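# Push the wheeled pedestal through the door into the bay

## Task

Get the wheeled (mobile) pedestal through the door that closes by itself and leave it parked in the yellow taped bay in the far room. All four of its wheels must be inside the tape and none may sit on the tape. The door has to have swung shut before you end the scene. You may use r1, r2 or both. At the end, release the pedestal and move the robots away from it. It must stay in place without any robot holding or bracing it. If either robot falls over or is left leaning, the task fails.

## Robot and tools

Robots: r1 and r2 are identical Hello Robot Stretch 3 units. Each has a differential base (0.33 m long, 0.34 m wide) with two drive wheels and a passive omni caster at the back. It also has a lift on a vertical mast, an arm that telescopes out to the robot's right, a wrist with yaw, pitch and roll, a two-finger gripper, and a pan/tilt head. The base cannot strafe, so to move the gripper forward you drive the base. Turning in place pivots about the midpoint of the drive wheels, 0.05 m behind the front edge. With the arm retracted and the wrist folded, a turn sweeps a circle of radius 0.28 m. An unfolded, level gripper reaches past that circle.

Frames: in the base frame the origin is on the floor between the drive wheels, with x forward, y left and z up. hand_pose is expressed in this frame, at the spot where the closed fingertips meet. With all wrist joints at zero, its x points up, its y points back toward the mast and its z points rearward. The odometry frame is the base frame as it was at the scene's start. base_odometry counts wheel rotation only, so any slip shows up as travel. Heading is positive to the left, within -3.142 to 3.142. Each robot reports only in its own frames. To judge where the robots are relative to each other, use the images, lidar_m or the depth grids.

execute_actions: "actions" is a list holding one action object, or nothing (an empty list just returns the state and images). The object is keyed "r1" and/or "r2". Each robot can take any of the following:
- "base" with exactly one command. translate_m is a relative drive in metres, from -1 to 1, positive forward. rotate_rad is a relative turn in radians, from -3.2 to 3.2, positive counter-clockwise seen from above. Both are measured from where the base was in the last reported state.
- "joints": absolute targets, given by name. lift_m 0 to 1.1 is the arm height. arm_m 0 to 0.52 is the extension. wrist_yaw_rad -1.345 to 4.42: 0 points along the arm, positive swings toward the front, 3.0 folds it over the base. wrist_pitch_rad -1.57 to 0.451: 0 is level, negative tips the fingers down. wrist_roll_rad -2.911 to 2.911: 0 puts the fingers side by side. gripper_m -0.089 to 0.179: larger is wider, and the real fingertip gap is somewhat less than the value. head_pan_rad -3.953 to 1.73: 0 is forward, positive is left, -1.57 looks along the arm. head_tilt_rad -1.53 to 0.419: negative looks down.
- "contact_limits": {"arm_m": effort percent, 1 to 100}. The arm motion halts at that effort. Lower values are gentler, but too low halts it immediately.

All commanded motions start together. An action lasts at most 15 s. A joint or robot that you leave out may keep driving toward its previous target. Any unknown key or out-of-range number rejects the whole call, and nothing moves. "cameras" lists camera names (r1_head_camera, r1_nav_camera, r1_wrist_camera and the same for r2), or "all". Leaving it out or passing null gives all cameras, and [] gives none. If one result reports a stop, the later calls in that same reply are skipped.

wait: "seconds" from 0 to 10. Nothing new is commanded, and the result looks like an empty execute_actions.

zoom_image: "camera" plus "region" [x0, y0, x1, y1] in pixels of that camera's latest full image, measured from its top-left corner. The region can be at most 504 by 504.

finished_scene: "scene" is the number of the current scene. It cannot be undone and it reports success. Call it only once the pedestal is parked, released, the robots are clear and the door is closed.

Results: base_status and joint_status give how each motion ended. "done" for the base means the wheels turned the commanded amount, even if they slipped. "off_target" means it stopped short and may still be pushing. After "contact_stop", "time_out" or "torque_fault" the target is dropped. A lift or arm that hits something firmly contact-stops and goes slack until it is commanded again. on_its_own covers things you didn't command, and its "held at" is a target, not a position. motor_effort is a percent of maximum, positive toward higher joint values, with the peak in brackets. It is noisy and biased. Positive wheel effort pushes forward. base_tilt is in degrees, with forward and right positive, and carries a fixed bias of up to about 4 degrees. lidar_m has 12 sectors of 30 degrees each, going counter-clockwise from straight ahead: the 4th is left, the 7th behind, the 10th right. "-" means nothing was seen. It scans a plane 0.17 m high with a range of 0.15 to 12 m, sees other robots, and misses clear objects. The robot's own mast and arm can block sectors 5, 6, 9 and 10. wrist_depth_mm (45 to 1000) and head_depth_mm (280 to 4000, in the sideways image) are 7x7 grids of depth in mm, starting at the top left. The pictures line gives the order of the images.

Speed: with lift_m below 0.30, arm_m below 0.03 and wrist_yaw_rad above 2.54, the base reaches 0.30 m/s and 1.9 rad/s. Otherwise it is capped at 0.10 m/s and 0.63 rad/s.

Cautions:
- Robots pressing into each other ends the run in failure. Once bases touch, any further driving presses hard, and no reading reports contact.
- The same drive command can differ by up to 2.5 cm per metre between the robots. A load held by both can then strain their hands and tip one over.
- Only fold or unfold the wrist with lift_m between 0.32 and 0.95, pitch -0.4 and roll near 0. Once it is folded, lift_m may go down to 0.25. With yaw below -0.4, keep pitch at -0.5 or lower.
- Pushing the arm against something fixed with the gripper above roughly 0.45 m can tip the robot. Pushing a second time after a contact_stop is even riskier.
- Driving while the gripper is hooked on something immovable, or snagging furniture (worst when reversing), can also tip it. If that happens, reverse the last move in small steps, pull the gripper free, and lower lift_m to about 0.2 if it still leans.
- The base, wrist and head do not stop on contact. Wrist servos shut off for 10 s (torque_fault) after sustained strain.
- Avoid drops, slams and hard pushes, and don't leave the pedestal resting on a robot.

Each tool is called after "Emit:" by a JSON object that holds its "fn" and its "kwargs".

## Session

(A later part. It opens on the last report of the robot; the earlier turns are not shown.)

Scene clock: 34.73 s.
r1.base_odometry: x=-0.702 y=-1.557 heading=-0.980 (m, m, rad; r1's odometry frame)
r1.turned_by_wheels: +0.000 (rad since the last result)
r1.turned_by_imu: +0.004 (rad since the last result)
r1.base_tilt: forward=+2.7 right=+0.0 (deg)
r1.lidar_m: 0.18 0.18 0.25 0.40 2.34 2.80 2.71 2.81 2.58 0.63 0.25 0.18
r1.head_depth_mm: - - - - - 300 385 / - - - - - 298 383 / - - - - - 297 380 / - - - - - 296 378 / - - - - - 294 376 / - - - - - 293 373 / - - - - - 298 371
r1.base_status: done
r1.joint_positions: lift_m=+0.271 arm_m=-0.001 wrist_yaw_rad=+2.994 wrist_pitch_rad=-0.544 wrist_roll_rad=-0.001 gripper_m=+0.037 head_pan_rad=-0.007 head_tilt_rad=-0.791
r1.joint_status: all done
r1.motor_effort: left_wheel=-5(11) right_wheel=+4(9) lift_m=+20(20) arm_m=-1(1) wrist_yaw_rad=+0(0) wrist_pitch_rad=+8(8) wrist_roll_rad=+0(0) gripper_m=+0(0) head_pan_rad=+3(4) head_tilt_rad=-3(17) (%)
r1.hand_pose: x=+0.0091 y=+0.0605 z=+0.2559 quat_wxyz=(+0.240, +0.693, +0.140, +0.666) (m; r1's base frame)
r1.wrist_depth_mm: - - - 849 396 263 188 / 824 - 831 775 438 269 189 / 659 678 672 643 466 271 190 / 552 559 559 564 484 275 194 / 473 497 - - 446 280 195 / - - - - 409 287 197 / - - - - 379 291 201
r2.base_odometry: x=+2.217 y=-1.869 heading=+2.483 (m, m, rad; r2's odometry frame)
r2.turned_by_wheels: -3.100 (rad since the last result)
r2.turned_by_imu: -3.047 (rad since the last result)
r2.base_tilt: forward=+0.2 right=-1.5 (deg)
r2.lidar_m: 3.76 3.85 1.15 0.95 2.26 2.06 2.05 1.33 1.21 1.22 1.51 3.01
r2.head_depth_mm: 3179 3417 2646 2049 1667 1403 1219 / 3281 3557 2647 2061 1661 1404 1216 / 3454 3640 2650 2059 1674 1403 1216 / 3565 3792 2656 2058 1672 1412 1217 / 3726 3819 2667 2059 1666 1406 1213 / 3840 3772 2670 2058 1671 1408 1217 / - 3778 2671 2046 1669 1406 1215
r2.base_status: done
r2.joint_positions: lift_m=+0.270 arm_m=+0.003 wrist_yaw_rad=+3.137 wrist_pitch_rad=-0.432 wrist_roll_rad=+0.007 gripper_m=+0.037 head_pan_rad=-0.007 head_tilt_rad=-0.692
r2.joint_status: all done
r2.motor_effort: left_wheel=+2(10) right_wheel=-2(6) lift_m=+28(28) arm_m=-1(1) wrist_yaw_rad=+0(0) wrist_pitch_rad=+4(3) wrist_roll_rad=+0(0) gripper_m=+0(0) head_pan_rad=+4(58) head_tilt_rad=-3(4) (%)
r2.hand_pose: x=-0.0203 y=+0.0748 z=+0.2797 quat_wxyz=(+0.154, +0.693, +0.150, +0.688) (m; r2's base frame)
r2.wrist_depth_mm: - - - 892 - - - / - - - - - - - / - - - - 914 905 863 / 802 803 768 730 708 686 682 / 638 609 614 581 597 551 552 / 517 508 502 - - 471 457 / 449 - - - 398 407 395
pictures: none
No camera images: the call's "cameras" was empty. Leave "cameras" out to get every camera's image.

Emit:
{"fn": "execute_actions", "kwargs": {"actions": [{"r1":{"base":{"translate_m":0.3},"joints":{"lift_m":0.33}},"r2":{"base":{"rotate_rad":0.81}}}], "cameras": []}}

Emit:
{"fn": "execute_actions", "kwargs": {"actions": [{"r1":{"base":{"translate_m":0.4}},"r2":{"base":{"translate_m":1.0}}}], "cameras": ["r1_nav_camera"]}}

Scene clock: 38.63 s.
r1.base_odometry: x=-0.535 y=-1.805 heading=-0.979 (m, m, rad; r1's odometry frame)
r1.turned_by_wheels: +0.001 (rad since the last result)
r1.turned_by_imu: -0.248 (rad since the last result)
r1.base_tilt: forward=+2.6 right=+0.1 (deg)
r1.lidar_m: - - 0.15 0.19 0.40 2.66 2.94 2.95 2.83 0.27 0.15 -
r1.head_depth_mm: - - - - - - - / - - - - - - - / - - - - - - - / - - - - - - - / - - - - - - - / - - - - - - - / - - - - - - -
r1.base_status: translate_m off_target (by the wheels' count: +0.2999 of +0.3000)
r1.joint_positions: lift_m=+0.330 arm_m=-0.001 wrist_yaw_rad=+2.995 wrist_pitch_rad=-0.547 wrist_roll_rad=-0.001 gripper_m=+0.037 head_pan_rad=+0.034 head_tilt_rad=-0.811
r1.joint_status: all done
r1.on_its_own: left_wheel is at rest, and its effort (+31) is outside its rest range (-18 to +18)
r1.motor_effort: left_wheel=+31(100) right_wheel=+6(39) lift_m=+39(55) arm_m=-1(1) wrist_yaw_rad=-1(0) wrist_pitch_rad=+9(10) wrist_roll_rad=+0(0) gripper_m=+1(0) head_pan_rad=-19(21) head_tilt_rad=+3(4) (%)
r1.hand_pose: x=+0.0090 y=+0.0601 z=+0.3147 quat_wxyz=(+0.241, +0.692, +0.141, +0.666) (m; r1's base frame)
r1.wrist_depth_mm: - - - 343 139 87 63 / 943 - 944 375 144 89 64 / 784 691 762 420 150 91 65 / 634 624 639 462 156 93 67 / 550 547 - 531 148 95 68 / 476 - - - 139 98 69 / - - - - 198 100 70
r2.base_odometry: x=+2.217 y=-1.869 heading=-2.991 (m, m, rad; r2's odometry frame)
r2.turned_by_wheels: +0.810 (rad since the last result)
r2.turned_by_imu: +0.797 (rad since the last result)
r2.base_tilt: forward=+0.2 right=-1.6 (deg)
r2.lidar_m: 3.57 0.98 0.95 2.09 2.07 1.53 1.22 1.21 1.31 1.99 3.74 4.05
r2.head_depth_mm: 3706 3729 2658 2045 1673 1412 1213 / 3545 3769 2670 2056 1668 1407 1216 / 3477 3710 2644 2062 1672 1398 1214 / 3341 3565 2661 2051 1666 1413 1215 / 3200 3452 2649 2039 1672 1406 1217 / 3139 3342 2666 2057 1663 1406 1216 / 3021 3287 2678 2068 1586 1403 1217
r2.base_status: done
r2.joint_positions: lift_m=+0.270 arm_m=+0.003 wrist_yaw_rad=+3.137 wrist_pitch_rad=-0.432 wrist_roll_rad=+0.007 gripper_m=+0.037 head_pan_rad=-0.007 head_tilt_rad=-0.692
r2.joint_status: not commanded
r2.motor_effort: left_wheel=-3(7) right_wheel=+4(7) lift_m=+28(28) arm_m=-2(1) wrist_yaw_rad=+0(0) wrist_pitch_rad=+4(3) wrist_roll_rad=+0(0) gripper_m=+0(0) head_pan_rad=+4(2) head_tilt_rad=-3(3) (%)
r2.hand_pose: x=-0.0203 y=+0.0748 z=+0.2797 quat_wxyz=(+0.154, +0.693, +0.150, +0.688) (m; r2's base frame)
r2.wrist_depth_mm: - - - - - - 708 / - - - - - - 751 / - - - - 922 908 803 / 818 792 767 730 715 676 661 / 635 621 606 585 600 566 542 / 524 511 522 - - 478 459 / 441 - - - 404 408 399
pictures: none
No camera images: the call's "cameras" was empty. Leave "cameras" out to get every camera's image.

Scene clock: 43.73 s.
r1.base_odometry: x=-0.311 y=-2.137 heading=-0.979 (m, m, rad; r1's odometry frame)
r1.turned_by_wheels: +0.001 (rad since the last result)
r1.turned_by_imu: -0.543 (rad since the last result)
r1.base_tilt: forward=+2.6 right=+0.0 (deg)
r1.lidar_m: - - 0.15 0.19 2.41 0.61 0.63 3.20 3.17 0.27 0.15 -
r1.head_depth_mm: - - - - - - - / - - - - - - - / - - - - - - - / - - - - - - - / - - - - - - - / - - - - - - - / - - - - - - -
r1.base_status: translate_m off_target (by the wheels' count: +0.3999 of +0.4000)
r1.joint_positions: lift_m=+0.330 arm_m=-0.001 wrist_yaw_rad=+2.995 wrist_pitch_rad=-0.547 wrist_roll_rad=-0.001 gripper_m=+0.037 head_pan_rad=+0.036 head_tilt_rad=-0.812
r1.joint_status: not commanded
r1.on_its_own: left_wheel is at rest, and its effort (+30) is outside its rest range (-18 to +18)
r1.motor_effort: left_wheel=+30(68) right_wheel=+4(35) lift_m=+39(39) arm_m=-1(1) wrist_yaw_rad=+0(1) wrist_pitch_rad=+9(9) wrist_roll_rad=+0(0) gripper_m=+0(0) head_pan_rad=-20(21) head_tilt_rad=+4(4) (%)
r1.hand_pose: x=+0.0090 y=+0.0601 z=+0.3147 quat_wxyz=(+0.241, +0.692, +0.141, +0.666) (m; r1's base frame)
r1.wrist_depth_mm: - - - 343 139 87 63 / 939 - 962 374 145 89 64 / 742 752 775 415 150 91 65 / 640 635 633 457 156 93 67 / 541 545 - 534 148 96 68 / 477 - - - 139 98 69 / - - - - 198 100 70
r2.base_odometry: x=+1.229 y=-2.019 heading=-2.991 (m, m, rad; r2's odometry frame)
r2.turned_by_wheels: +0.000 (rad since the last result)
r2.turned_by_imu: +0.006 (rad since the last result)
r2.base_tilt: forward=+0.2 right=-1.5 (deg)
r2.lidar_m: 2.65 2.63 0.77 0.52 0.66 2.65 2.15 2.13 2.31 3.40 3.35 3.31
r2.head_depth_mm: 2740 3086 2642 2033 1667 1411 1211 / 2613 2978 2650 2062 1664 1405 1213 / 2536 2858 2637 2048 1659 1403 1217 / 2460 2713 2665 2039 1669 1409 1218 / 2361 2645 2662 2049 1674 1406 1218 / 2279 2532 2657 2048 1675 1411 1213 / 2227 2441 2617 2053 1663 1404 1216
r2.base_status: done
r2.joint_positions: lift_m=+0.270 arm_m=+0.003 wrist_yaw_rad=+3.137 wrist_pitch_rad=-0.432 wrist_roll_rad=+0.007 gripper_m=+0.037 head_pan_rad=-0.007 head_tilt_rad=-0.692
r2.joint_status: not commanded
r2.motor_effort: left_wheel=-3(6) right_wheel=+3(7) lift_m=+28(28) arm_m=-1(2) wrist_yaw_rad=+1(1) wrist_pitch_rad=+4(3) wrist_roll_rad=+0(0) gripper_m=-1(1) head_pan_rad=+3(4) head_tilt_rad=-2(3) (%)
r2.hand_pose: x=-0.0203 y=+0.0748 z=+0.2797 quat_wxyz=(+0.154, +0.693, +0.150, +0.688) (m; r2's base frame)
r2.wrist_depth_mm: - - - 535 627 - - / - - - 588 712 - - / - - - 638 820 896 844 / 819 783 754 695 682 697 666 / 640 617 609 586 602 561 548 / 522 524 521 - - 468 461 / 453 - - - 400 404 397
pictures: r1_nav_camera (sideways: a quarter turn counterclockwise sets it upright)
Images, in order (width x height): r1_nav_camera 672x504.

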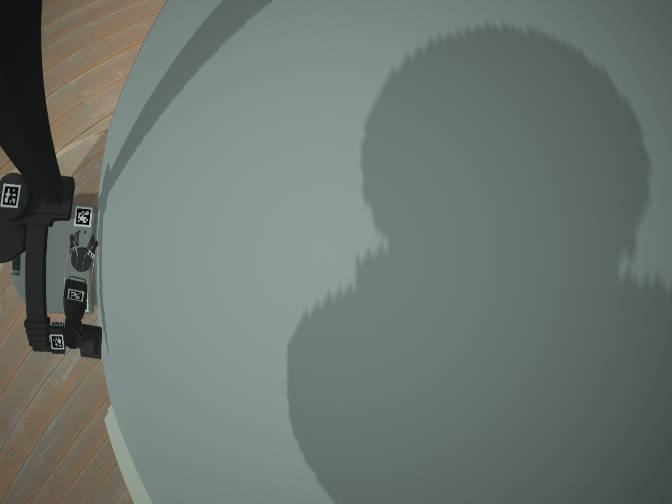

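Emit:
{"fn": "execute_actions", "kwargs": {"actions": [{"r1":{"base":{"translate_m":0.5},"joints":{"head_pan_rad":-1.5,"head_tilt_rad":-0.8}},"r2":{"base":{"translate_m":0.25}}}], "cameras": ["r1_nav_camera"]}}

Emit:
{"fn": "execute_actions", "kwargs": {"actions": [{"r1":{"base":{"translate_m":0.4}},"r2":{"base":{"rotate_rad":1.98}}}], "cameras": ["r1_nav_camera","r2_nav_camera","r2_head_camera"]}}

Scene clock: 50.30 s.
r1.base_odometry: x=-0.032 y=-2.552 heading=-0.978 (m, m, rad; r1's odometry frame)
r1.turned_by_wheels: +0.000 (rad since the last result)
r1.turned_by_imu: -0.895 (rad since the last result)
r1.base_tilt: forward=+2.6 right=+0.0 (deg)
r1.lidar_m: - - 0.15 0.19 1.02 2.89 2.32 0.93 3.49 3.29 0.15 -
r1.head_depth_mm: 3057 2731 2135 1777 1496 1317 1163 / 3043 2713 2138 1779 1515 1322 1163 / 3057 2771 2180 1787 1516 1325 1166 / 3124 2807 2192 1794 1531 1330 1179 / 3092 2806 2196 1799 1528 740 661 / 3101 2845 2145 430 401 377 355 / 3059 325 312 308 300 - -
r1.base_status: done
r1.joint_positions: lift_m=+0.330 arm_m=-0.001 wrist_yaw_rad=+2.995 wrist_pitch_rad=-0.547 wrist_roll_rad=-0.001 gripper_m=+0.037 head_pan_rad=-1.412 head_tilt_rad=-0.831
r1.joint_status: head_pan_rad off_target (ended at -1.412, target -1.500); head_tilt_rad off_target (ended at -0.831, target -0.800)
r1.motor_effort: left_wheel=+18(73) right_wheel=+8(26) lift_m=+38(38) arm_m=-1(1) wrist_yaw_rad=+1(0) wrist_pitch_rad=+9(9) wrist_roll_rad=+0(0) gripper_m=+0(0) head_pan_rad=-50(100) head_tilt_rad=+10(31) (%)
r1.hand_pose: x=+0.0090 y=+0.0601 z=+0.3147 quat_wxyz=(+0.241, +0.692, +0.141, +0.666) (m; r1's base frame)
r1.wrist_depth_mm: - - - 280 156 108 83 / 938 - 971 309 165 113 86 / 754 745 778 346 175 118 88 / 638 631 645 386 186 122 91 / 546 548 - 448 184 128 94 / 475 - - - 179 133 97 / - - - - 254 138 100
r2.base_odometry: x=+0.982 y=-2.057 heading=-2.991 (m, m, rad; r2's odometry frame)
r2.turned_by_wheels: +0.000 (rad since the last result)
r2.turned_by_imu: +0.003 (rad since the last result)
r2.base_tilt: forward=+0.2 right=-1.6 (deg)
r2.lidar_m: 2.42 2.39 2.60 0.56 0.53 2.76 2.38 2.35 2.56 3.28 3.25 3.03
r2.head_depth_mm: 2498 2835 2636 2041 1668 1400 1214 / 2395 2683 2658 2046 1672 1399 1213 / 2306 2590 2642 2056 1674 1406 1215 / 2235 2492 2669 2041 1670 1408 1213 / 2143 2399 2546 2058 1659 1406 1219 / 2087 2308 2475 2048 1681 1410 1218 / 2032 2237 2448 2057 1673 1408 1218
r2.base_status: done
r2.joint_positions: lift_m=+0.270 arm_m=+0.003 wrist_yaw_rad=+3.137 wrist_pitch_rad=-0.432 wrist_roll_rad=+0.007 gripper_m=+0.037 head_pan_rad=-0.007 head_tilt_rad=-0.692
r2.joint_status: not commanded
r2.motor_effort: left_wheel=-3(6) right_wheel=+3(8) lift_m=+28(28) arm_m=-1(1) wrist_yaw_rad=+0(0) wrist_pitch_rad=+4(3) wrist_roll_rad=+0(0) gripper_m=+0(0) head_pan_rad=+3(4) head_tilt_rad=-3(2) (%)
r2.hand_pose: x=-0.0203 y=+0.0748 z=+0.2797 quat_wxyz=(+0.154, +0.693, +0.150, +0.688) (m; r2's base frame)
r2.wrist_depth_mm: 675 560 - 746 - - - / - 629 - 792 - - - / - 720 - 849 925 898 864 / 826 778 738 740 709 680 682 / 647 612 597 590 590 562 557 / 522 513 519 - - 470 463 / 446 - - - 402 400 398
pictures: r1_nav_camera (sideways: a quarter turn counterclockwise sets it upright)
Images, in order (width x height): r1_nav_camera 672x504.

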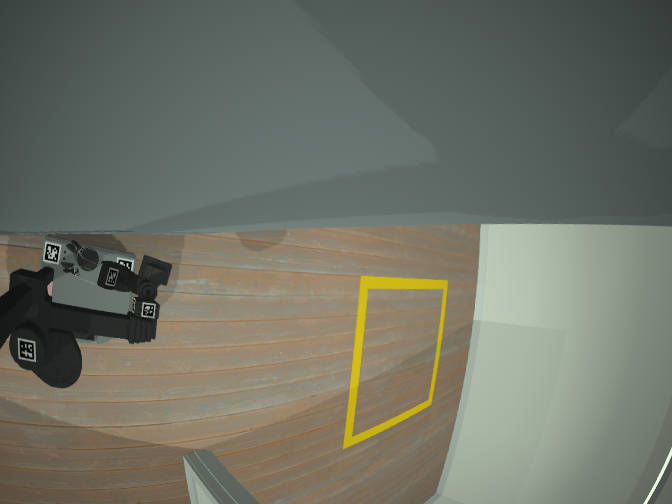

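Scene clock: 55.37 s.
r1.base_odometry: x=+0.192 y=-2.883 heading=-0.978 (m, m, rad; r1's odometry frame)
r1.turned_by_wheels: +0.000 (rad since the last result)
r1.turned_by_imu: -0.294 (rad since the last result)
r1.base_tilt: forward=+2.6 right=+0.0 (deg)
r1.lidar_m: - - 0.15 0.19 1.05 1.07 2.84 1.01 1.02 3.30 0.15 -
r1.head_depth_mm: 3355 2760 2171 1773 1512 1323 1168 / 3262 2784 2192 1801 1522 1320 1170 / 3249 2802 2191 1794 1524 1329 1169 / 3111 2814 2210 1819 1526 1339 1178 / 3106 2859 2212 1811 1543 1315 686 / 2994 2858 2235 1828 419 389 363 / 2909 2890 337 310 304 296 -
r1.base_status: translate_m off_target (by the wheels' count: +0.3999 of +0.4000)
r1.joint_positions: lift_m=+0.330 arm_m=-0.001 wrist_yaw_rad=+2.995 wrist_pitch_rad=-0.547 wrist_roll_rad=-0.001 gripper_m=+0.037 head_pan_rad=-1.424 head_tilt_rad=-0.824
r1.joint_status: not commanded
r1.on_its_own: left_wheel is at rest, and its effort (+28) is outside its rest range (-18 to +18)
r1.motor_effort: left_wheel=+28(77) right_wheel=+9(56) lift_m=+38(38) arm_m=-1(1) wrist_yaw_rad=-1(1) wrist_pitch_rad=+9(10) wrist_roll_rad=+0(0) gripper_m=+0(0) head_pan_rad=-42(51) head_tilt_rad=+8(9) (%)
r1.hand_pose: x=+0.0090 y=+0.0601 z=+0.3147 quat_wxyz=(+0.241, +0.692, +0.141, +0.666) (m; r1's base frame)
r1.wrist_depth_mm: 877 - - 278 156 109 83 / 889 - 920 307 165 113 86 / 765 744 762 344 175 118 88 / 632 648 644 393 185 122 91 / 535 547 - 448 185 128 94 / 476 - - - 179 134 97 / - - - - 253 138 100
r2.base_odometry: x=+0.982 y=-2.057 heading=-1.011 (m, m, rad; r2's odometry frame)
r2.turned_by_wheels: +1.980 (rad since the last result)
r2.turned_by_imu: +1.946 (rad since the last result)
r2.base_tilt: forward=+0.2 right=-1.5 (deg)
r2.lidar_m: 0.53 0.87 2.44 2.35 2.44 3.36 3.24 3.38 2.48 2.40 2.50 0.67
r2.head_depth_mm: 2213 2438 2589 2045 1102 1377 1211 / - 3734 2652 2050 1027 1136 1215 / - 3806 2683 1263 1029 929 1170 / - 3792 2668 1264 1028 1014 1183 / - 3186 2323 1264 1090 1317 1217 / 1861 1998 2199 2054 1357 1407 1215 / 1618 1695 1796 1939 1671 1406 1220
r2.base_status: done
r2.joint_positions: lift_m=+0.270 arm_m=+0.003 wrist_yaw_rad=+3.137 wrist_pitch_rad=-0.432 wrist_roll_rad=+0.007 gripper_m=+0.037 head_pan_rad=-0.007 head_tilt_rad=-0.692
r2.joint_status: not commanded
r2.motor_effort: left_wheel=-2(9) right_wheel=+3(8) lift_m=+28(29) arm_m=-2(2) wrist_yaw_rad=+0(0) wrist_pitch_rad=+3(4) wrist_roll_rad=+0(0) gripper_m=+0(1) head_pan_rad=+4(5) head_tilt_rad=-2(2) (%)
r2.hand_pose: x=-0.0203 y=+0.0748 z=+0.2797 quat_wxyz=(+0.154, +0.693, +0.150, +0.688) (m; r2's base frame)
r2.wrist_depth_mm: - - - - - - - / - - - - - - - / - - - - 910 878 831 / 800 780 772 717 700 691 657 / 648 621 605 574 590 555 542 / 528 505 518 - - 473 457 / 446 - - - 401 404 400
pictures: r1_nav_camera (sideways: a quarter turn counterclockwise sets it upright), r2_head_camera (sideways: a quarter turn clockwise sets it upright), r2_nav_camera (sideways: a quarter turn counterclockwise sets it upright)
Images, in order (width x height): r1_nav_camera 672x504, r2_head_camera 896x504, r2_nav_camera 672x504.

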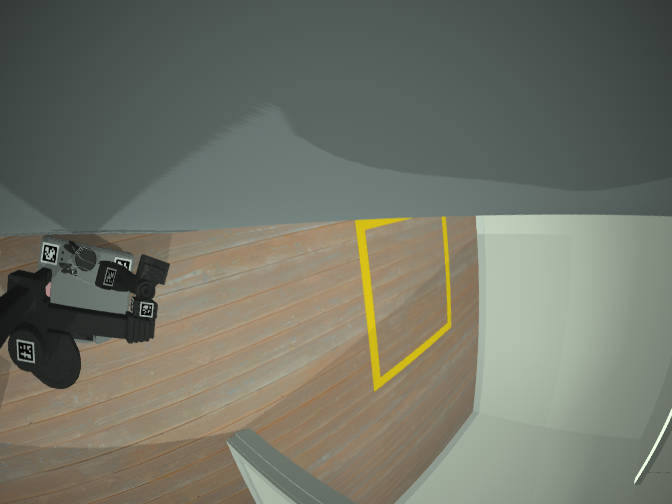

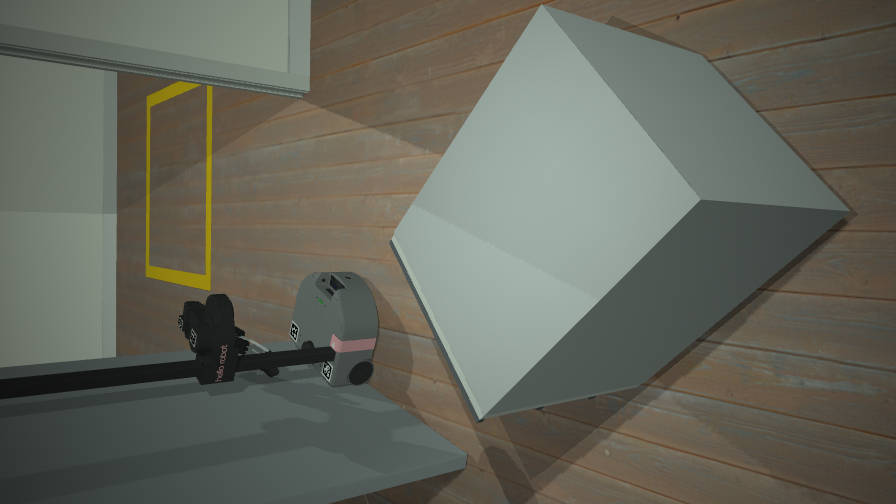

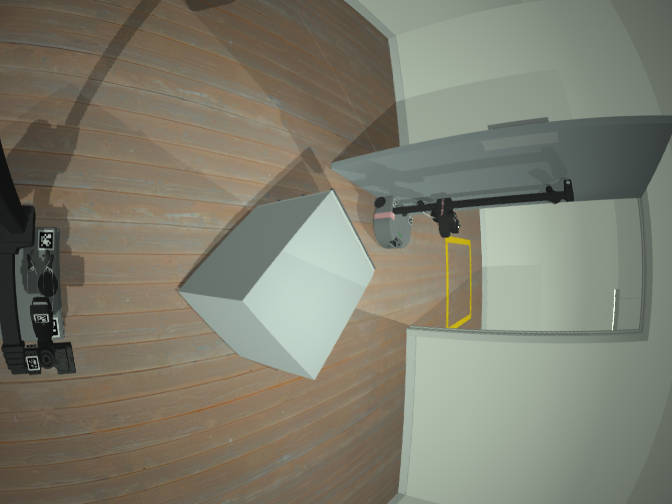

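Emit:
{"fn": "execute_actions", "kwargs": {"actions": [{"r2":{"base":{"rotate_rad":-1.2}}}], "cameras": []}}

Emit:
{"fn": "execute_actions", "kwargs": {"actions": [{"r2":{"base":{"translate_m":0.26}}}], "cameras": []}}

Emit:
{"fn": "execute_actions", "kwargs": {"actions": [{"r2":{"base":{"rotate_rad":1.25},"joints":{"lift_m":0.33,"head_tilt_rad":-0.9}}}], "cameras": ["r2_nav_camera","r2_head_camera"]}}

Scene clock: 58.07 s.
r1.base_odometry: x=+0.192 y=-2.883 heading=-0.978 (m, m, rad; r1's odometry frame)
r1.turned_by_wheels: +0.000 (rad since the last result)
r1.turned_by_imu: +0.001 (rad since the last result)
r1.base_tilt: forward=+2.5 right=+0.0 (deg)
r1.lidar_m: - - 0.15 0.19 1.05 1.07 2.84 1.01 1.02 3.28 0.15 -
r1.head_depth_mm: 3357 2748 2143 1785 1516 1328 1167 / 3322 2777 2180 1787 1515 1324 1168 / 3221 2804 2189 1802 1529 1325 1174 / 3133 2819 2197 1810 1536 1331 1178 / 3068 2820 2227 1825 1543 1319 685 / 3000 2854 2240 1814 419 390 364 / 2893 2892 337 310 304 297 -
r1.base_status: not commanded
r1.joint_positions: lift_m=+0.330 arm_m=-0.001 wrist_yaw_rad=+2.995 wrist_pitch_rad=-0.547 wrist_roll_rad=-0.001 gripper_m=+0.037 head_pan_rad=-1.424 head_tilt_rad=-0.824
r1.joint_status: not commanded
r1.on_its_own: left_wheel is at rest, and its effort (+28) is outside its rest range (-18 to +18)
r1.motor_effort: left_wheel=+28(28) right_wheel=+8(8) lift_m=+38(39) arm_m=-1(1) wrist_yaw_rad=-1(0) wrist_pitch_rad=+9(9) wrist_roll_rad=+0(0) gripper_m=+0(1) head_pan_rad=-43(43) head_tilt_rad=+8(8) (%)
r1.hand_pose: x=+0.0090 y=+0.0601 z=+0.3147 quat_wxyz=(+0.241, +0.692, +0.141, +0.666) (m; r1's base frame)
r1.wrist_depth_mm: 861 - - 278 156 109 83 / 889 - 920 308 166 113 86 / 751 758 773 341 176 117 88 / 624 625 648 388 187 122 91 / 544 549 - 448 185 128 94 / 474 - - - 178 133 97 / - - - - 254 138 100
r2.base_odometry: x=+0.982 y=-2.057 heading=-2.211 (m, m, rad; r2's odometry frame)
r2.turned_by_wheels: -1.200 (rad since the last result)
r2.turned_by_imu: -1.179 (rad since the last result)
r2.base_tilt: forward=+0.2 right=-1.5 (deg)
r2.lidar_m: 2.42 0.87 0.53 0.68 2.56 2.36 2.38 2.96 3.25 3.29 2.61 2.40
r2.head_depth_mm: 2055 2254 2428 2042 1658 1409 1211 / 2122 2325 2510 2053 1669 1399 1217 / 2182 2433 2587 2054 1670 1409 1216 / 2277 2536 2651 2052 1668 1399 1216 / 2372 2643 2653 2048 1680 1406 1216 / 2480 2791 2640 2054 1666 1411 1215 / 2617 2938 2662 2054 1671 1402 1213
r2.base_status: done
r2.joint_positions: lift_m=+0.270 arm_m=+0.003 wrist_yaw_rad=+3.137 wrist_pitch_rad=-0.432 wrist_roll_rad=+0.007 gripper_m=+0.037 head_pan_rad=-0.007 head_tilt_rad=-0.692
r2.joint_status: not commanded
r2.motor_effort: left_wheel=+3(10) right_wheel=-2(6) lift_m=+29(28) arm_m=-2(2) wrist_yaw_rad=+1(0) wrist_pitch_rad=+4(4) wrist_roll_rad=+0(0) gripper_m=+1(0) head_pan_rad=+3(3) head_tilt_rad=-2(3) (%)
r2.hand_pose: x=-0.0203 y=+0.0747 z=+0.2797 quat_wxyz=(+0.154, +0.693, +0.150, +0.688) (m; r2's base frame)
r2.wrist_depth_mm: - - - - 634 486 535 / - - - - 681 514 593 / - - - 972 729 582 655 / 802 775 768 740 692 637 670 / 646 617 596 575 581 560 553 / 528 514 518 - - 474 459 / 448 - - - 401 409 402
pictures: none
No camera images: the call's "cameras" was empty. Leave "cameras" out to get every camera's image.

Scene clock: 60.70 s.
r1.base_odometry: x=+0.192 y=-2.883 heading=-0.978 (m, m, rad; r1's odometry frame)
r1.turned_by_wheels: +0.000 (rad since the last result)
r1.turned_by_imu: +0.001 (rad since the last result)
r1.base_tilt: forward=+2.6 right=+0.0 (deg)
r1.lidar_m: - - 0.15 0.19 1.05 1.07 2.84 1.01 1.02 3.30 0.15 -
r1.head_depth_mm: 3360 2767 2171 1790 1509 1323 1162 / 3303 2776 2193 1788 1519 1317 1169 / 3204 2802 2194 1804 1529 1329 1175 / 3131 2858 2215 1813 1536 1335 1176 / 3102 2821 2232 1815 1545 1305 686 / 2988 2846 2239 1825 419 390 363 / 2883 2876 336 310 304 297 -
r1.base_status: not commanded
r1.joint_positions: lift_m=+0.330 arm_m=-0.001 wrist_yaw_rad=+2.995 wrist_pitch_rad=-0.547 wrist_roll_rad=-0.001 gripper_m=+0.037 head_pan_rad=-1.424 head_tilt_rad=-0.824
r1.joint_status: not commanded
r1.on_its_own: left_wheel is at rest, and its effort (+28) is outside its rest range (-18 to +18)
r1.motor_effort: left_wheel=+28(28) right_wheel=+8(8) lift_m=+39(39) arm_m=-1(1) wrist_yaw_rad=-1(1) wrist_pitch_rad=+9(9) wrist_roll_rad=+0(0) gripper_m=+0(0) head_pan_rad=-43(43) head_tilt_rad=+8(8) (%)
r1.hand_pose: x=+0.0090 y=+0.0601 z=+0.3147 quat_wxyz=(+0.241, +0.692, +0.141, +0.666) (m; r1's base frame)
r1.wrist_depth_mm: 859 - - 280 156 109 83 / 893 - 913 305 165 113 86 / 771 751 775 341 175 117 88 / 624 632 648 393 186 122 91 / 539 551 - 446 185 128 94 / 481 - - - 179 134 97 / - - - - 253 139 100
r2.base_odometry: x=+0.826 y=-2.265 heading=-2.211 (m, m, rad; r2's odometry frame)
r2.turned_by_wheels: +0.000 (rad since the last result)
r2.turned_by_imu: +0.002 (rad since the last result)
r2.base_tilt: forward=+0.2 right=-1.5 (deg)
r2.lidar_m: 2.18 2.65 0.55 0.47 2.81 2.59 2.62 3.25 3.34 3.40 2.35 2.15
r2.head_depth_mm: 1825 2019 2255 2039 1664 1403 1214 / 1914 2097 2350 2047 1668 1406 1210 / 1967 2169 2426 2047 1668 1408 1211 / 2041 2275 2482 2051 1668 1406 1220 / 2142 2381 2568 2048 1667 1411 1212 / 2230 2531 2660 2043 1670 1407 1212 / 2342 2643 2658 2051 1670 1412 1221
r2.base_status: done
r2.joint_positions: lift_m=+0.270 arm_m=+0.003 wrist_yaw_rad=+3.137 wrist_pitch_rad=-0.432 wrist_roll_rad=+0.007 gripper_m=+0.037 head_pan_rad=-0.007 head_tilt_rad=-0.693
r2.joint_status: not commanded
r2.motor_effort: left_wheel=+3(10) right_wheel=-2(3) lift_m=+28(28) arm_m=-2(2) wrist_yaw_rad=+1(0) wrist_pitch_rad=+4(4) wrist_roll_rad=+0(0) gripper_m=+0(0) head_pan_rad=+3(4) head_tilt_rad=-2(3) (%)
r2.hand_pose: x=-0.0203 y=+0.0747 z=+0.2797 quat_wxyz=(+0.154, +0.693, +0.150, +0.688) (m; r2's base frame)
r2.wrist_depth_mm: - - - 486 505 575 - / - - - 538 548 632 - / - - - 586 607 702 858 / 818 790 775 677 658 701 661 / 632 619 600 584 598 565 538 / 527 514 522 - - 465 456 / 443 - - - 400 409 400
pictures: none
No camera images: the call's "cameras" was empty. Leave "cameras" out to get every camera's image.

Scene clock: 63.27 s.
r1.base_odometry: x=+0.192 y=-2.883 heading=-0.978 (m, m, rad; r1's odometry frame)
r1.turned_by_wheels: +0.000 (rad since the last result)
r1.turned_by_imu: +0.001 (rad since the last result)
r1.base_tilt: forward=+2.5 right=+0.1 (deg)
r1.lidar_m: - - 0.15 0.19 1.05 1.07 2.83 1.01 1.02 3.28 0.15 -
r1.head_depth_mm: 3336 2770 2148 1771 1516 1312 1167 / 3269 2794 2179 1809 1511 1324 1173 / 3251 2801 2196 1789 1536 1329 1170 / 3159 2824 2212 1817 1537 1333 1173 / 3059 2842 2217 1819 1544 1309 686 / 3012 2867 2224 1823 419 389 364 / 2894 2873 336 310 304 297 -
r1.base_status: not commanded
r1.joint_positions: lift_m=+0.330 arm_m=-0.001 wrist_yaw_rad=+2.995 wrist_pitch_rad=-0.547 wrist_roll_rad=-0.001 gripper_m=+0.037 head_pan_rad=-1.424 head_tilt_rad=-0.824
r1.joint_status: not commanded
r1.on_its_own: left_wheel is at rest, and its effort (+28) is outside its rest range (-18 to +18)
r1.motor_effort: left_wheel=+28(28) right_wheel=+8(8) lift_m=+38(39) arm_m=-1(1) wrist_yaw_rad=-2(1) wrist_pitch_rad=+9(9) wrist_roll_rad=+0(0) gripper_m=-1(0) head_pan_rad=-43(43) head_tilt_rad=+8(8) (%)
r1.hand_pose: x=+0.0090 y=+0.0601 z=+0.3147 quat_wxyz=(+0.241, +0.692, +0.141, +0.666) (m; r1's base frame)
r1.wrist_depth_mm: 861 - - 278 156 109 83 / 894 - 907 306 165 113 86 / 770 751 753 340 175 118 88 / 626 638 643 389 186 122 91 / 548 547 - 446 185 127 94 / 481 - - - 180 133 97 / - - - - 254 138 100
r2.base_odometry: x=+0.826 y=-2.265 heading=-0.961 (m, m, rad; r2's odometry frame)
r2.turned_by_wheels: +1.250 (rad since the last result)
r2.turned_by_imu: +1.230 (rad since the last result)
r2.base_tilt: forward=+0.3 right=-1.5 (deg)
r2.lidar_m: 0.49 0.48 2.65 2.58 2.75 3.42 3.34 2.89 2.21 2.16 2.28 2.49
r2.head_depth_mm: 2200 2351 1958 1653 1436 1270 1135 / 2832 2395 1959 1649 1439 1275 1137 / 3087 2388 1960 1040 1214 1274 1141 / 3135 2409 1948 1022 1025 1251 1140 / 3078 2260 1210 1022 924 1208 1135 / 1928 2171 1210 1024 941 1254 1141 / 1825 1990 1944 1074 1427 1277 1140
r2.base_status: done
r2.joint_positions: lift_m=+0.330 arm_m=+0.003 wrist_yaw_rad=+3.137 wrist_pitch_rad=-0.432 wrist_roll_rad=+0.007 gripper_m=+0.037 head_pan_rad=-0.007 head_tilt_rad=-0.889
r2.joint_status: all done
r2.motor_effort: left_wheel=-2(9) right_wheel=+3(7) lift_m=+34(36) arm_m=-2(2) wrist_yaw_rad=+0(1) wrist_pitch_rad=+4(4) wrist_roll_rad=+0(0) gripper_m=+0(0) head_pan_rad=+4(5) head_tilt_rad=-4(16) (%)
r2.hand_pose: x=-0.0203 y=+0.0747 z=+0.3394 quat_wxyz=(+0.154, +0.693, +0.150, +0.688) (m; r2's base frame)
r2.wrist_depth_mm: - - - - - - - / - - - - - - - / - - - - - - - / 936 892 886 832 816 755 754 / 726 707 677 662 668 644 631 / 601 586 582 551 - 536 522 / 511 506 - - 466 460 457
pictures: r2_head_camera (sideways: a quarter turn clockwise sets it upright), r2_nav_camera (sideways: a quarter turn counterclockwise sets it upright)
Images, in order (width x height): r2_head_camera 896x504, r2_nav_camera 672x504.

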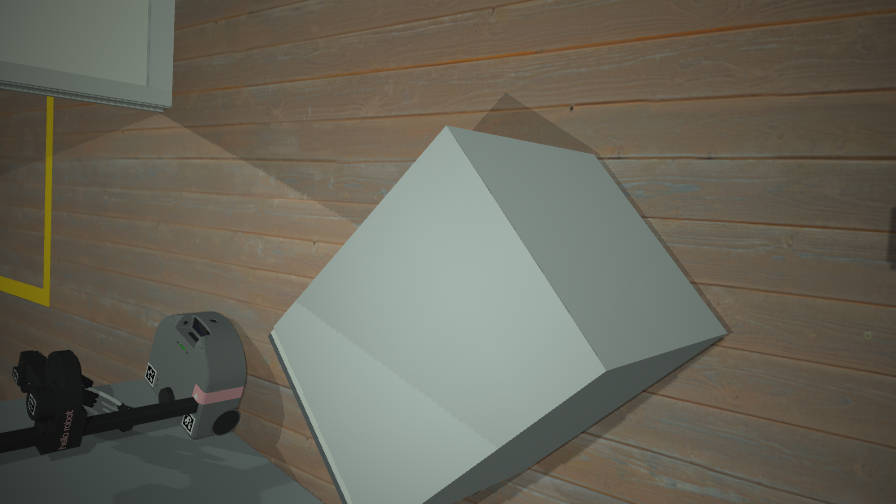

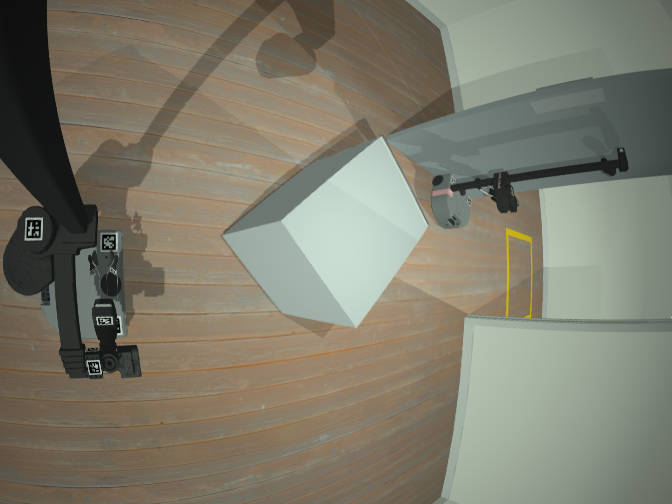

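Emit:
{"fn": "execute_actions", "kwargs": {"actions": [{"r2":{"base":{"translate_m":0.6}}}], "cameras": ["r2_nav_camera","r2_head_camera"]}}

Scene clock: 71.17 s.
r1.base_odometry: x=+0.192 y=-2.883 heading=-0.978 (m, m, rad; r1's odometry frame)
r1.turned_by_wheels: +0.000 (rad since the last result)
r1.turned_by_imu: +0.002 (rad since the last result)
r1.base_tilt: forward=+2.6 right=+0.0 (deg)
r1.lidar_m: - - 0.15 0.19 0.90 0.88 2.83 1.01 1.02 3.29 0.15 -
r1.head_depth_mm: 3346 2763 2168 1772 1514 1320 1167 / 3289 2772 2160 1779 1525 1330 1171 / 3219 2786 2190 1797 1540 1333 1171 / 3153 2828 2216 1813 1532 1333 1182 / 3059 2847 2231 1820 1537 1319 686 / 2975 2876 2216 1817 419 389 363 / 2959 2883 337 310 304 297 -
r1.base_status: not commanded
r1.joint_positions: lift_m=+0.330 arm_m=-0.001 wrist_yaw_rad=+2.995 wrist_pitch_rad=-0.547 wrist_roll_rad=-0.001 gripper_m=+0.037 head_pan_rad=-1.424 head_tilt_rad=-0.824
r1.joint_status: not commanded
r1.on_its_own: left_wheel is at rest, and its effort (+28) is outside its rest range (-18 to +18)
r1.motor_effort: left_wheel=+28(28) right_wheel=+8(8) lift_m=+38(38) arm_m=-1(1) wrist_yaw_rad=+0(0) wrist_pitch_rad=+9(9) wrist_roll_rad=+0(0) gripper_m=+0(0) head_pan_rad=-42(42) head_tilt_rad=+7(7) (%)
r1.hand_pose: x=+0.0090 y=+0.0601 z=+0.3147 quat_wxyz=(+0.241, +0.692, +0.141, +0.666) (m; r1's base frame)
r1.wrist_depth_mm: 742 - - 279 157 109 83 / 784 - 911 308 165 113 86 / 760 758 771 343 175 118 88 / 638 645 644 388 187 122 91 / 542 539 - 443 186 128 94 / 474 - - - 178 133 97 / - - - - 252 139 100
r2.base_odometry: x=+1.170 y=-2.757 heading=-0.960 (m, m, rad; r2's odometry frame)
r2.turned_by_wheels: +0.001 (rad since the last result)
r2.turned_by_imu: +0.035 (rad since the last result)
r2.base_tilt: forward=+0.2 right=-1.6 (deg)
r2.lidar_m: 0.15 - 0.15 2.55 2.73 3.99 3.94 2.87 2.24 2.20 2.36 0.21
r2.head_depth_mm: 2796 1951 1936 1653 1430 1268 1137 / 3037 2382 1957 1659 1433 789 1104 / 3067 2376 1955 1650 1440 780 753 / 3031 2381 1976 1657 884 780 707 / 3061 2391 1820 1021 883 782 699 / 2964 1513 1769 1663 888 782 700 / 1487 1531 1740 1665 886 783 713
r2.base_status: translate_m off_target (by the wheels' count: +0.5998 of +0.6000)
r2.joint_positions: lift_m=+0.330 arm_m=+0.003 wrist_yaw_rad=+3.137 wrist_pitch_rad=-0.433 wrist_roll_rad=+0.007 gripper_m=+0.037 head_pan_rad=-0.005 head_tilt_rad=-0.893
r2.joint_status: not commanded
r2.on_its_own: left_wheel is at rest, and its effort (+29) is outside its rest range (-18 to +18)
r2.motor_effort: left_wheel=+29(77) right_wheel=+1(8) lift_m=+33(34) arm_m=-2(2) wrist_yaw_rad=+0(0) wrist_pitch_rad=+4(4) wrist_roll_rad=+0(0) gripper_m=+0(0) head_pan_rad=+2(4) head_tilt_rad=-2(4) (%)
r2.hand_pose: x=-0.0203 y=+0.0746 z=+0.3393 quat_wxyz=(+0.154, +0.693, +0.150, +0.688) (m; r2's base frame)
r2.wrist_depth_mm: - - - - - 155 128 / - - - - - 164 134 / - - - - - 172 140 / 910 879 845 828 788 184 148 / 707 715 683 666 249 196 156 / 607 594 578 558 - 209 163 / 521 508 - - 306 213 174
pictures: r2_head_camera (sideways: a quarter turn clockwise sets it upright), r2_nav_camera (sideways: a quarter turn counterclockwise sets it upright)
Images, in order (width x height): r2_head_camera 896x504, r2_nav_camera 672x504.

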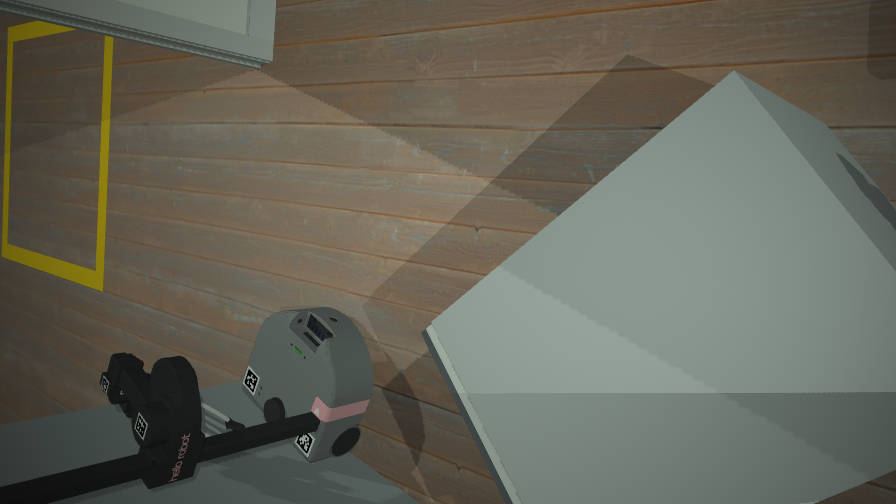

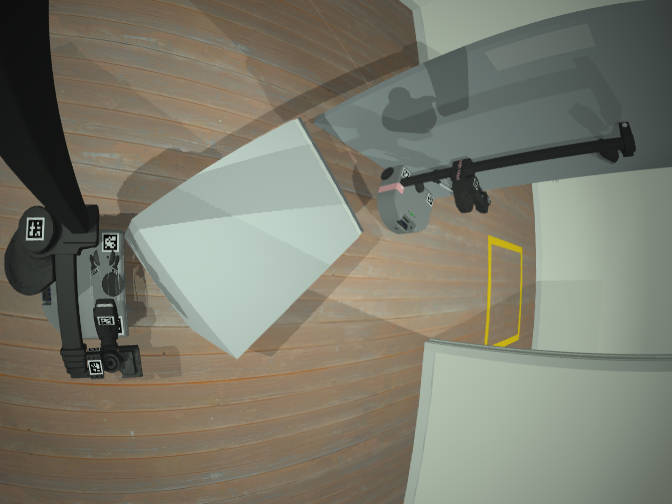

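Emit:
{"fn": "execute_actions", "kwargs": {"actions": [{"r2":{"base":{"translate_m":-0.32}}}], "cameras": []}}

Emit:
{"fn": "execute_actions", "kwargs": {"actions": [{"r2":{"base":{"rotate_rad":1.2}}}], "cameras": []}}

Emit:
{"fn": "execute_actions", "kwargs": {"actions": [{"r2":{"base":{"translate_m":0.33}}}], "cameras": []}}

Emit:
{"fn": "execute_actions", "kwargs": {"actions": [{"r2":{"base":{"rotate_rad":-1.85}}}], "cameras": ["r2_nav_camera","r2_head_camera"]}}

Scene clock: 76.47 s.
r1.base_odometry: x=+0.192 y=-2.883 heading=-0.978 (m, m, rad; r1's odometry frame)
r1.turned_by_wheels: +0.000 (rad since the last result)
r1.turned_by_imu: +0.001 (rad since the last result)
r1.base_tilt: forward=+2.6 right=+0.0 (deg)
r1.lidar_m: - - 0.15 0.19 0.90 0.88 2.84 1.01 1.02 3.30 0.15 -
r1.head_depth_mm: 3321 2760 2166 1786 1519 1311 1168 / 3313 2760 2167 1793 1516 1323 1167 / 3265 2850 2194 1807 1531 1323 1174 / 3157 2828 2203 1817 1550 1339 1178 / 3101 2827 2222 1830 1532 1310 686 / 2973 2847 2224 1827 419 390 364 / 2927 2876 337 310 304 297 -
r1.base_status: not commanded
r1.joint_positions: lift_m=+0.330 arm_m=-0.001 wrist_yaw_rad=+2.995 wrist_pitch_rad=-0.547 wrist_roll_rad=-0.001 gripper_m=+0.037 head_pan_rad=-1.424 head_tilt_rad=-0.824
r1.joint_status: not commanded
r1.on_its_own: left_wheel is at rest, and its effort (+28) is outside its rest range (-18 to +18)
r1.motor_effort: left_wheel=+28(28) right_wheel=+7(8) lift_m=+38(38) arm_m=-1(1) wrist_yaw_rad=+0(0) wrist_pitch_rad=+9(9) wrist_roll_rad=+0(0) gripper_m=+0(0) head_pan_rad=-43(43) head_tilt_rad=+7(8) (%)
r1.hand_pose: x=+0.0090 y=+0.0601 z=+0.3147 quat_wxyz=(+0.241, +0.692, +0.141, +0.666) (m; r1's base frame)
r1.wrist_depth_mm: 751 - - 276 157 109 83 / 782 - 930 308 165 113 86 / 743 741 773 340 175 117 88 / 636 631 654 388 186 122 91 / 541 550 - 447 185 127 94 / 477 - - - 179 133 97 / - - - - 254 139 101
r2.base_odometry: x=+0.987 y=-2.495 heading=-0.960 (m, m, rad; r2's odometry frame)
r2.turned_by_wheels: +0.000 (rad since the last result)
r2.turned_by_imu: +0.000 (rad since the last result)
r2.base_tilt: forward=+0.2 right=-1.5 (deg)
r2.lidar_m: 0.42 0.40 2.62 2.58 2.76 3.68 3.61 2.84 2.20 2.17 2.32 0.62
r2.head_depth_mm: 1975 2172 1937 1650 1439 1268 1134 / 3033 2368 1954 1651 1378 1266 1136 / 3021 2393 1961 1014 987 1250 1137 / 3070 2391 1962 1017 918 1169 1143 / 3095 2399 1207 1024 885 991 1135 / 1812 1978 1913 1020 903 1247 1141 / 1608 1793 1859 1045 1387 1275 1139
r2.base_status: done
r2.joint_positions: lift_m=+0.330 arm_m=+0.003 wrist_yaw_rad=+3.137 wrist_pitch_rad=-0.433 wrist_roll_rad=+0.007 gripper_m=+0.037 head_pan_rad=-0.005 head_tilt_rad=-0.893
r2.joint_status: not commanded
r2.motor_effort: left_wheel=+0(21) right_wheel=+1(1) lift_m=+33(33) arm_m=-2(2) wrist_yaw_rad=+1(0) wrist_pitch_rad=+4(4) wrist_roll_rad=+0(0) gripper_m=+0(0) head_pan_rad=+2(3) head_tilt_rad=-2(2) (%)
r2.hand_pose: x=-0.0203 y=+0.0746 z=+0.3393 quat_wxyz=(+0.154, +0.693, +0.150, +0.688) (m; r2's base frame)
r2.wrist_depth_mm: - - - - - - - / - - - - - - - / - - - - - - - / 939 890 891 826 827 784 757 / 738 710 683 670 666 632 616 / 595 585 586 558 - 541 525 / 507 510 - - 460 472 456
pictures: none
No camera images: the call's "cameras" was empty. Leave "cameras" out to get every camera's image.

Scene clock: 79.30 s.
r1.base_odometry: x=+0.192 y=-2.883 heading=-0.978 (m, m, rad; r1's odometry frame)
r1.turned_by_wheels: +0.000 (rad since the last result)
r1.turned_by_imu: +0.001 (rad since the last result)
r1.base_tilt: forward=+2.6 right=+0.1 (deg)
r1.lidar_m: - - 0.15 0.19 0.90 0.88 2.84 1.01 1.02 3.29 0.15 -
r1.head_depth_mm: 3403 2753 2153 1778 1514 1312 1165 / 3300 2761 2197 1792 1520 1324 1174 / 3239 2773 2193 1803 1524 1332 1176 / 3154 2809 2204 1804 1532 1330 1180 / 3092 2845 2221 1814 1533 1311 685 / 2980 2836 2245 1819 419 389 363 / 2927 2901 337 310 304 296 -
r1.base_status: not commanded
r1.joint_positions: lift_m=+0.330 arm_m=-0.001 wrist_yaw_rad=+2.995 wrist_pitch_rad=-0.547 wrist_roll_rad=-0.001 gripper_m=+0.037 head_pan_rad=-1.424 head_tilt_rad=-0.824
r1.joint_status: not commanded
r1.on_its_own: left_wheel is at rest, and its effort (+28) is outside its rest range (-18 to +18)
r1.motor_effort: left_wheel=+28(28) right_wheel=+9(7) lift_m=+38(38) arm_m=-1(1) wrist_yaw_rad=-1(1) wrist_pitch_rad=+9(9) wrist_roll_rad=+0(0) gripper_m=+0(0) head_pan_rad=-44(43) head_tilt_rad=+8(7) (%)
r1.hand_pose: x=+0.0090 y=+0.0601 z=+0.3147 quat_wxyz=(+0.241, +0.692, +0.141, +0.666) (m; r1's base frame)
r1.wrist_depth_mm: 756 - - 279 156 108 83 / 796 - 936 302 165 113 86 / 741 743 784 342 175 117 88 / 624 638 631 385 187 122 91 / 548 551 - 448 185 128 94 / 476 - - - 179 134 97 / - - - - 253 139 100
r2.base_odometry: x=+0.987 y=-2.495 heading=+0.240 (m, m, rad; r2's odometry frame)
r2.turned_by_wheels: +1.200 (rad since the last result)
r2.turned_by_imu: +1.181 (rad since the last result)
r2.base_tilt: forward=+0.2 right=-1.5 (deg)
r2.lidar_m: 2.58 2.58 2.94 3.63 3.63 2.54 2.17 2.17 2.48 0.53 0.40 0.41
r2.head_depth_mm: 2695 2367 1953 1649 1433 1272 1085 / 2597 2382 1944 1649 1440 1270 1138 / 2530 2390 1952 1648 1428 1267 1138 / 2470 2376 1961 1667 1436 1272 1139 / 2396 2391 1964 1656 1437 1276 1140 / 2338 2424 1979 1663 1444 1271 1141 / 2285 2409 1970 1673 1444 1273 1139
r2.base_status: done
r2.joint_positions: lift_m=+0.330 arm_m=+0.003 wrist_yaw_rad=+3.137 wrist_pitch_rad=-0.433 wrist_roll_rad=+0.007 gripper_m=+0.037 head_pan_rad=-0.005 head_tilt_rad=-0.893
r2.joint_status: not commanded
r2.motor_effort: left_wheel=-2(6) right_wheel=+4(6) lift_m=+33(33) arm_m=-2(2) wrist_yaw_rad=+0(1) wrist_pitch_rad=+4(4) wrist_roll_rad=+0(0) gripper_m=+0(1) head_pan_rad=+2(3) head_tilt_rad=-2(2) (%)
r2.hand_pose: x=-0.0203 y=+0.0746 z=+0.3393 quat_wxyz=(+0.154, +0.693, +0.150, +0.688) (m; r2's base frame)
r2.wrist_depth_mm: - - - - - - - / - - - - - - - / - - - - - - - / 951 901 844 840 824 776 754 / 744 718 696 682 678 636 620 / 599 592 575 557 - 542 524 / 504 497 - - 458 467 456
pictures: none
No camera images: the call's "cameras" was empty. Leave "cameras" out to get every camera's image.

Scene clock: 83.77 s.
r1.base_odometry: x=+0.192 y=-2.883 heading=-0.978 (m, m, rad; r1's odometry frame)
r1.turned_by_wheels: +0.000 (rad since the last result)
r1.turned_by_imu: +0.001 (rad since the last result)
r1.base_tilt: forward=+2.6 right=+0.1 (deg)
r1.lidar_m: - - 0.15 0.19 0.89 0.88 2.84 1.01 1.02 3.29 0.15 -
r1.head_depth_mm: 3361 2780 2151 1775 1508 1317 1172 / 3280 2740 2165 1774 1529 1330 1176 / 3233 2754 2175 1782 1527 1330 1175 / 3166 2832 2190 1819 1536 1332 1175 / 3065 2817 2210 1811 1556 1313 688 / 3000 2880 2234 1834 418 389 364 / 2923 2904 336 310 304 296 -
r1.base_status: not commanded
r1.joint_positions: lift_m=+0.330 arm_m=-0.001 wrist_yaw_rad=+2.995 wrist_pitch_rad=-0.547 wrist_roll_rad=-0.001 gripper_m=+0.037 head_pan_rad=-1.424 head_tilt_rad=-0.824
r1.joint_status: not commanded
r1.on_its_own: left_wheel is at rest, and its effort (+28) is outside its rest range (-18 to +18)
r1.motor_effort: left_wheel=+28(28) right_wheel=+7(8) lift_m=+38(38) arm_m=-1(1) wrist_yaw_rad=-1(0) wrist_pitch_rad=+9(9) wrist_roll_rad=+0(0) gripper_m=+0(0) head_pan_rad=-43(43) head_tilt_rad=+8(7) (%)
r1.hand_pose: x=+0.0090 y=+0.0601 z=+0.3147 quat_wxyz=(+0.241, +0.692, +0.141, +0.666) (m; r1's base frame)
r1.wrist_depth_mm: 754 - - 279 157 109 83 / 789 - 915 308 165 113 86 / 757 757 773 342 174 117 88 / 630 642 642 393 186 122 91 / 542 550 - 447 185 128 94 / 482 - - - 179 134 97 / - - - - 254 139 100
r2.base_odometry: x=+1.307 y=-2.416 heading=+0.240 (m, m, rad; r2's odometry frame)
r2.turned_by_wheels: +0.000 (rad since the last result)
r2.turned_by_imu: +0.003 (rad since the last result)
r2.base_tilt: forward=+0.2 right=-1.5 (deg)
r2.lidar_m: 2.27 2.27 2.59 3.73 3.72 2.92 2.49 2.49 0.38 0.29 0.39 2.37
r2.head_depth_mm: 2329 2367 1958 1642 1432 1264 1135 / 2280 2373 1948 1651 1435 1267 1133 / 2211 2375 1948 1657 1439 1272 1139 / 2154 2324 1956 1649 1441 1272 1138 / 2093 2332 1961 1660 1435 1273 1140 / 2049 2249 1972 1659 1445 1273 1143 / 2007 2231 1981 1659 1447 1277 1139
r2.base_status: done
r2.joint_positions: lift_m=+0.330 arm_m=+0.003 wrist_yaw_rad=+3.137 wrist_pitch_rad=-0.433 wrist_roll_rad=+0.007 gripper_m=+0.037 head_pan_rad=-0.005 head_tilt_rad=-0.893
r2.joint_status: not commanded
r2.motor_effort: left_wheel=-3(4) right_wheel=+3(6) lift_m=+33(33) arm_m=-2(2) wrist_yaw_rad=+0(0) wrist_pitch_rad=+4(4) wrist_roll_rad=+0(0) gripper_m=+0(0) head_pan_rad=+2(2) head_tilt_rad=-2(3) (%)
r2.hand_pose: x=-0.0203 y=+0.0746 z=+0.3393 quat_wxyz=(+0.154, +0.693, +0.150, +0.688) (m; r2's base frame)
r2.wrist_depth_mm: - - - - - - - / - - - - - - - / - - - - - - - / 936 897 845 848 814 790 750 / 742 713 689 683 678 635 621 / 597 591 572 556 - 537 527 / 506 498 - - 462 460 457
pictures: none
No camera images: the call's "cameras" was empty. Leave "cameras" out to get every camera's image.

Scene clock: 87.63 s.
r1.base_odometry: x=+0.192 y=-2.883 heading=-0.978 (m, m, rad; r1's odometry frame)
r1.turned_by_wheels: +0.000 (rad since the last result)
r1.turned_by_imu: +0.001 (rad since the last result)
r1.base_tilt: forward=+2.6 right=+0.1 (deg)
r1.lidar_m: - - 0.15 0.19 0.90 0.88 2.84 1.01 1.01 3.28 0.15 -
r1.head_depth_mm: 3363 2763 2177 1788 1507 1319 1169 / 3268 2760 2178 1795 1522 1323 1170 / 3270 2793 2177 1794 1531 1332 1176 / 3167 2819 2197 1810 1545 1332 1180 / 3075 2822 2230 1813 1541 1309 686 / 3002 2841 2229 1820 419 389 363 / 2922 2880 336 310 304 297 -
r1.base_status: not commanded
r1.joint_positions: lift_m=+0.330 arm_m=-0.001 wrist_yaw_rad=+2.995 wrist_pitch_rad=-0.547 wrist_roll_rad=-0.001 gripper_m=+0.037 head_pan_rad=-1.424 head_tilt_rad=-0.824
r1.joint_status: not commanded
r1.on_its_own: left_wheel is at rest, and its effort (+28) is outside its rest range (-18 to +18)
r1.motor_effort: left_wheel=+28(28) right_wheel=+7(8) lift_m=+38(38) arm_m=-1(1) wrist_yaw_rad=-1(0) wrist_pitch_rad=+9(9) wrist_roll_rad=+0(0) gripper_m=+0(0) head_pan_rad=-43(43) head_tilt_rad=+8(7) (%)
r1.hand_pose: x=+0.0090 y=+0.0601 z=+0.3147 quat_wxyz=(+0.241, +0.692, +0.141, +0.666) (m; r1's base frame)
r1.wrist_depth_mm: 740 - - 277 156 108 83 / 791 - 933 306 164 113 86 / 749 746 781 343 175 117 88 / 633 640 650 392 186 122 91 / 547 551 - 447 186 127 94 / 473 - - - 179 133 97 / - - - - 254 138 100
r2.base_odometry: x=+1.307 y=-2.416 heading=-1.610 (m, m, rad; r2's odometry frame)
r2.turned_by_wheels: -1.850 (rad since the last result)
r2.turned_by_imu: -1.819 (rad since the last result)
r2.base_tilt: forward=+0.2 right=-1.5 (deg)
r2.lidar_m: 0.29 0.31 0.57 2.37 2.28 2.33 3.12 3.71 3.64 2.60 2.48 2.56
r2.head_depth_mm: 2657 2371 1945 1645 1433 1263 1132 / 2491 2378 1965 1648 1433 1266 1134 / 2345 2377 1958 1653 1366 1271 1135 / 2200 2383 1954 1019 881 821 1101 / 2090 2283 1964 1018 886 807 1105 / 1994 2230 1961 1020 885 823 1140 / 2993 2392 1967 1019 886 931 1143
r2.base_status: done
r2.joint_positions: lift_m=+0.330 arm_m=+0.003 wrist_yaw_rad=+3.137 wrist_pitch_rad=-0.433 wrist_roll_rad=+0.007 gripper_m=+0.037 head_pan_rad=-0.005 head_tilt_rad=-0.893
r2.joint_status: not commanded
r2.motor_effort: left_wheel=+3(7) right_wheel=-2(5) lift_m=+33(33) arm_m=-2(3) wrist_yaw_rad=+0(0) wrist_pitch_rad=+4(4) wrist_roll_rad=+0(0) gripper_m=-1(0) head_pan_rad=+2(2) head_tilt_rad=-2(2) (%)
r2.hand_pose: x=-0.0203 y=+0.0746 z=+0.3393 quat_wxyz=(+0.154, +0.693, +0.150, +0.688) (m; r2's base frame)
r2.wrist_depth_mm: - - - - - - 912 / - - - - - - 519 / - - - - - - 509 / 920 898 888 822 811 792 493 / 745 725 685 671 676 633 480 / 599 589 577 560 - 544 471 / 516 509 - - 457 461 442
pictures: r2_head_camera (sideways: a quarter turn clockwise sets it upright), r2_nav_camera (sideways: a quarter turn counterclockwise sets it upright)
Images, in order (width x height): r2_head_camera 896x504, r2_nav_camera 672x504.

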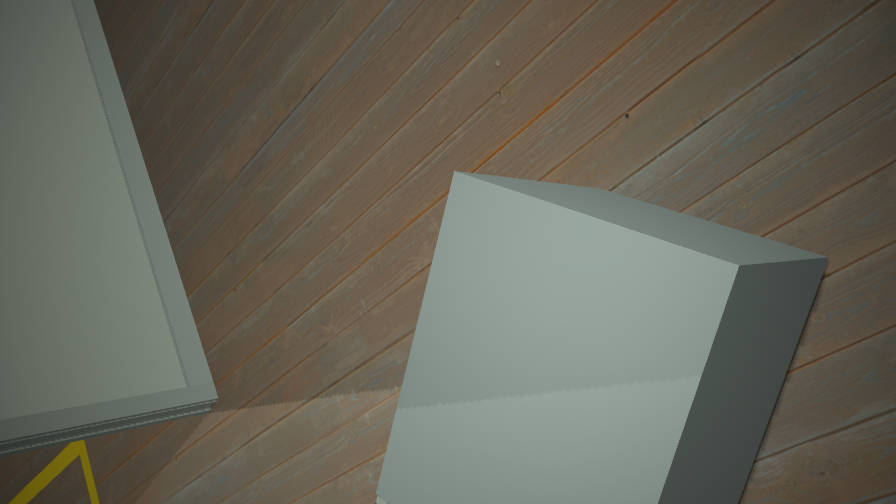

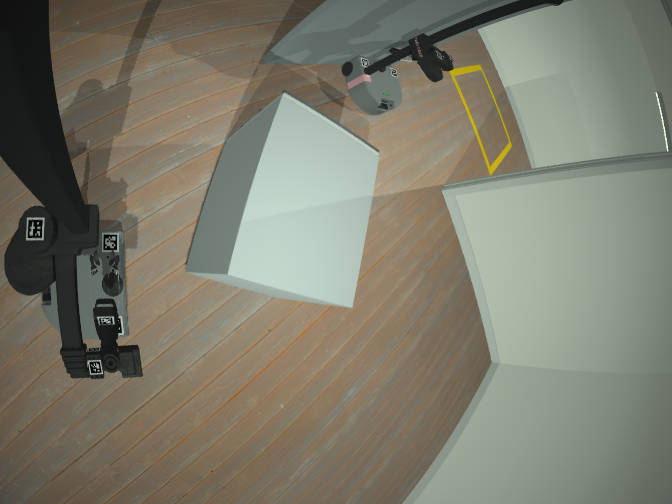

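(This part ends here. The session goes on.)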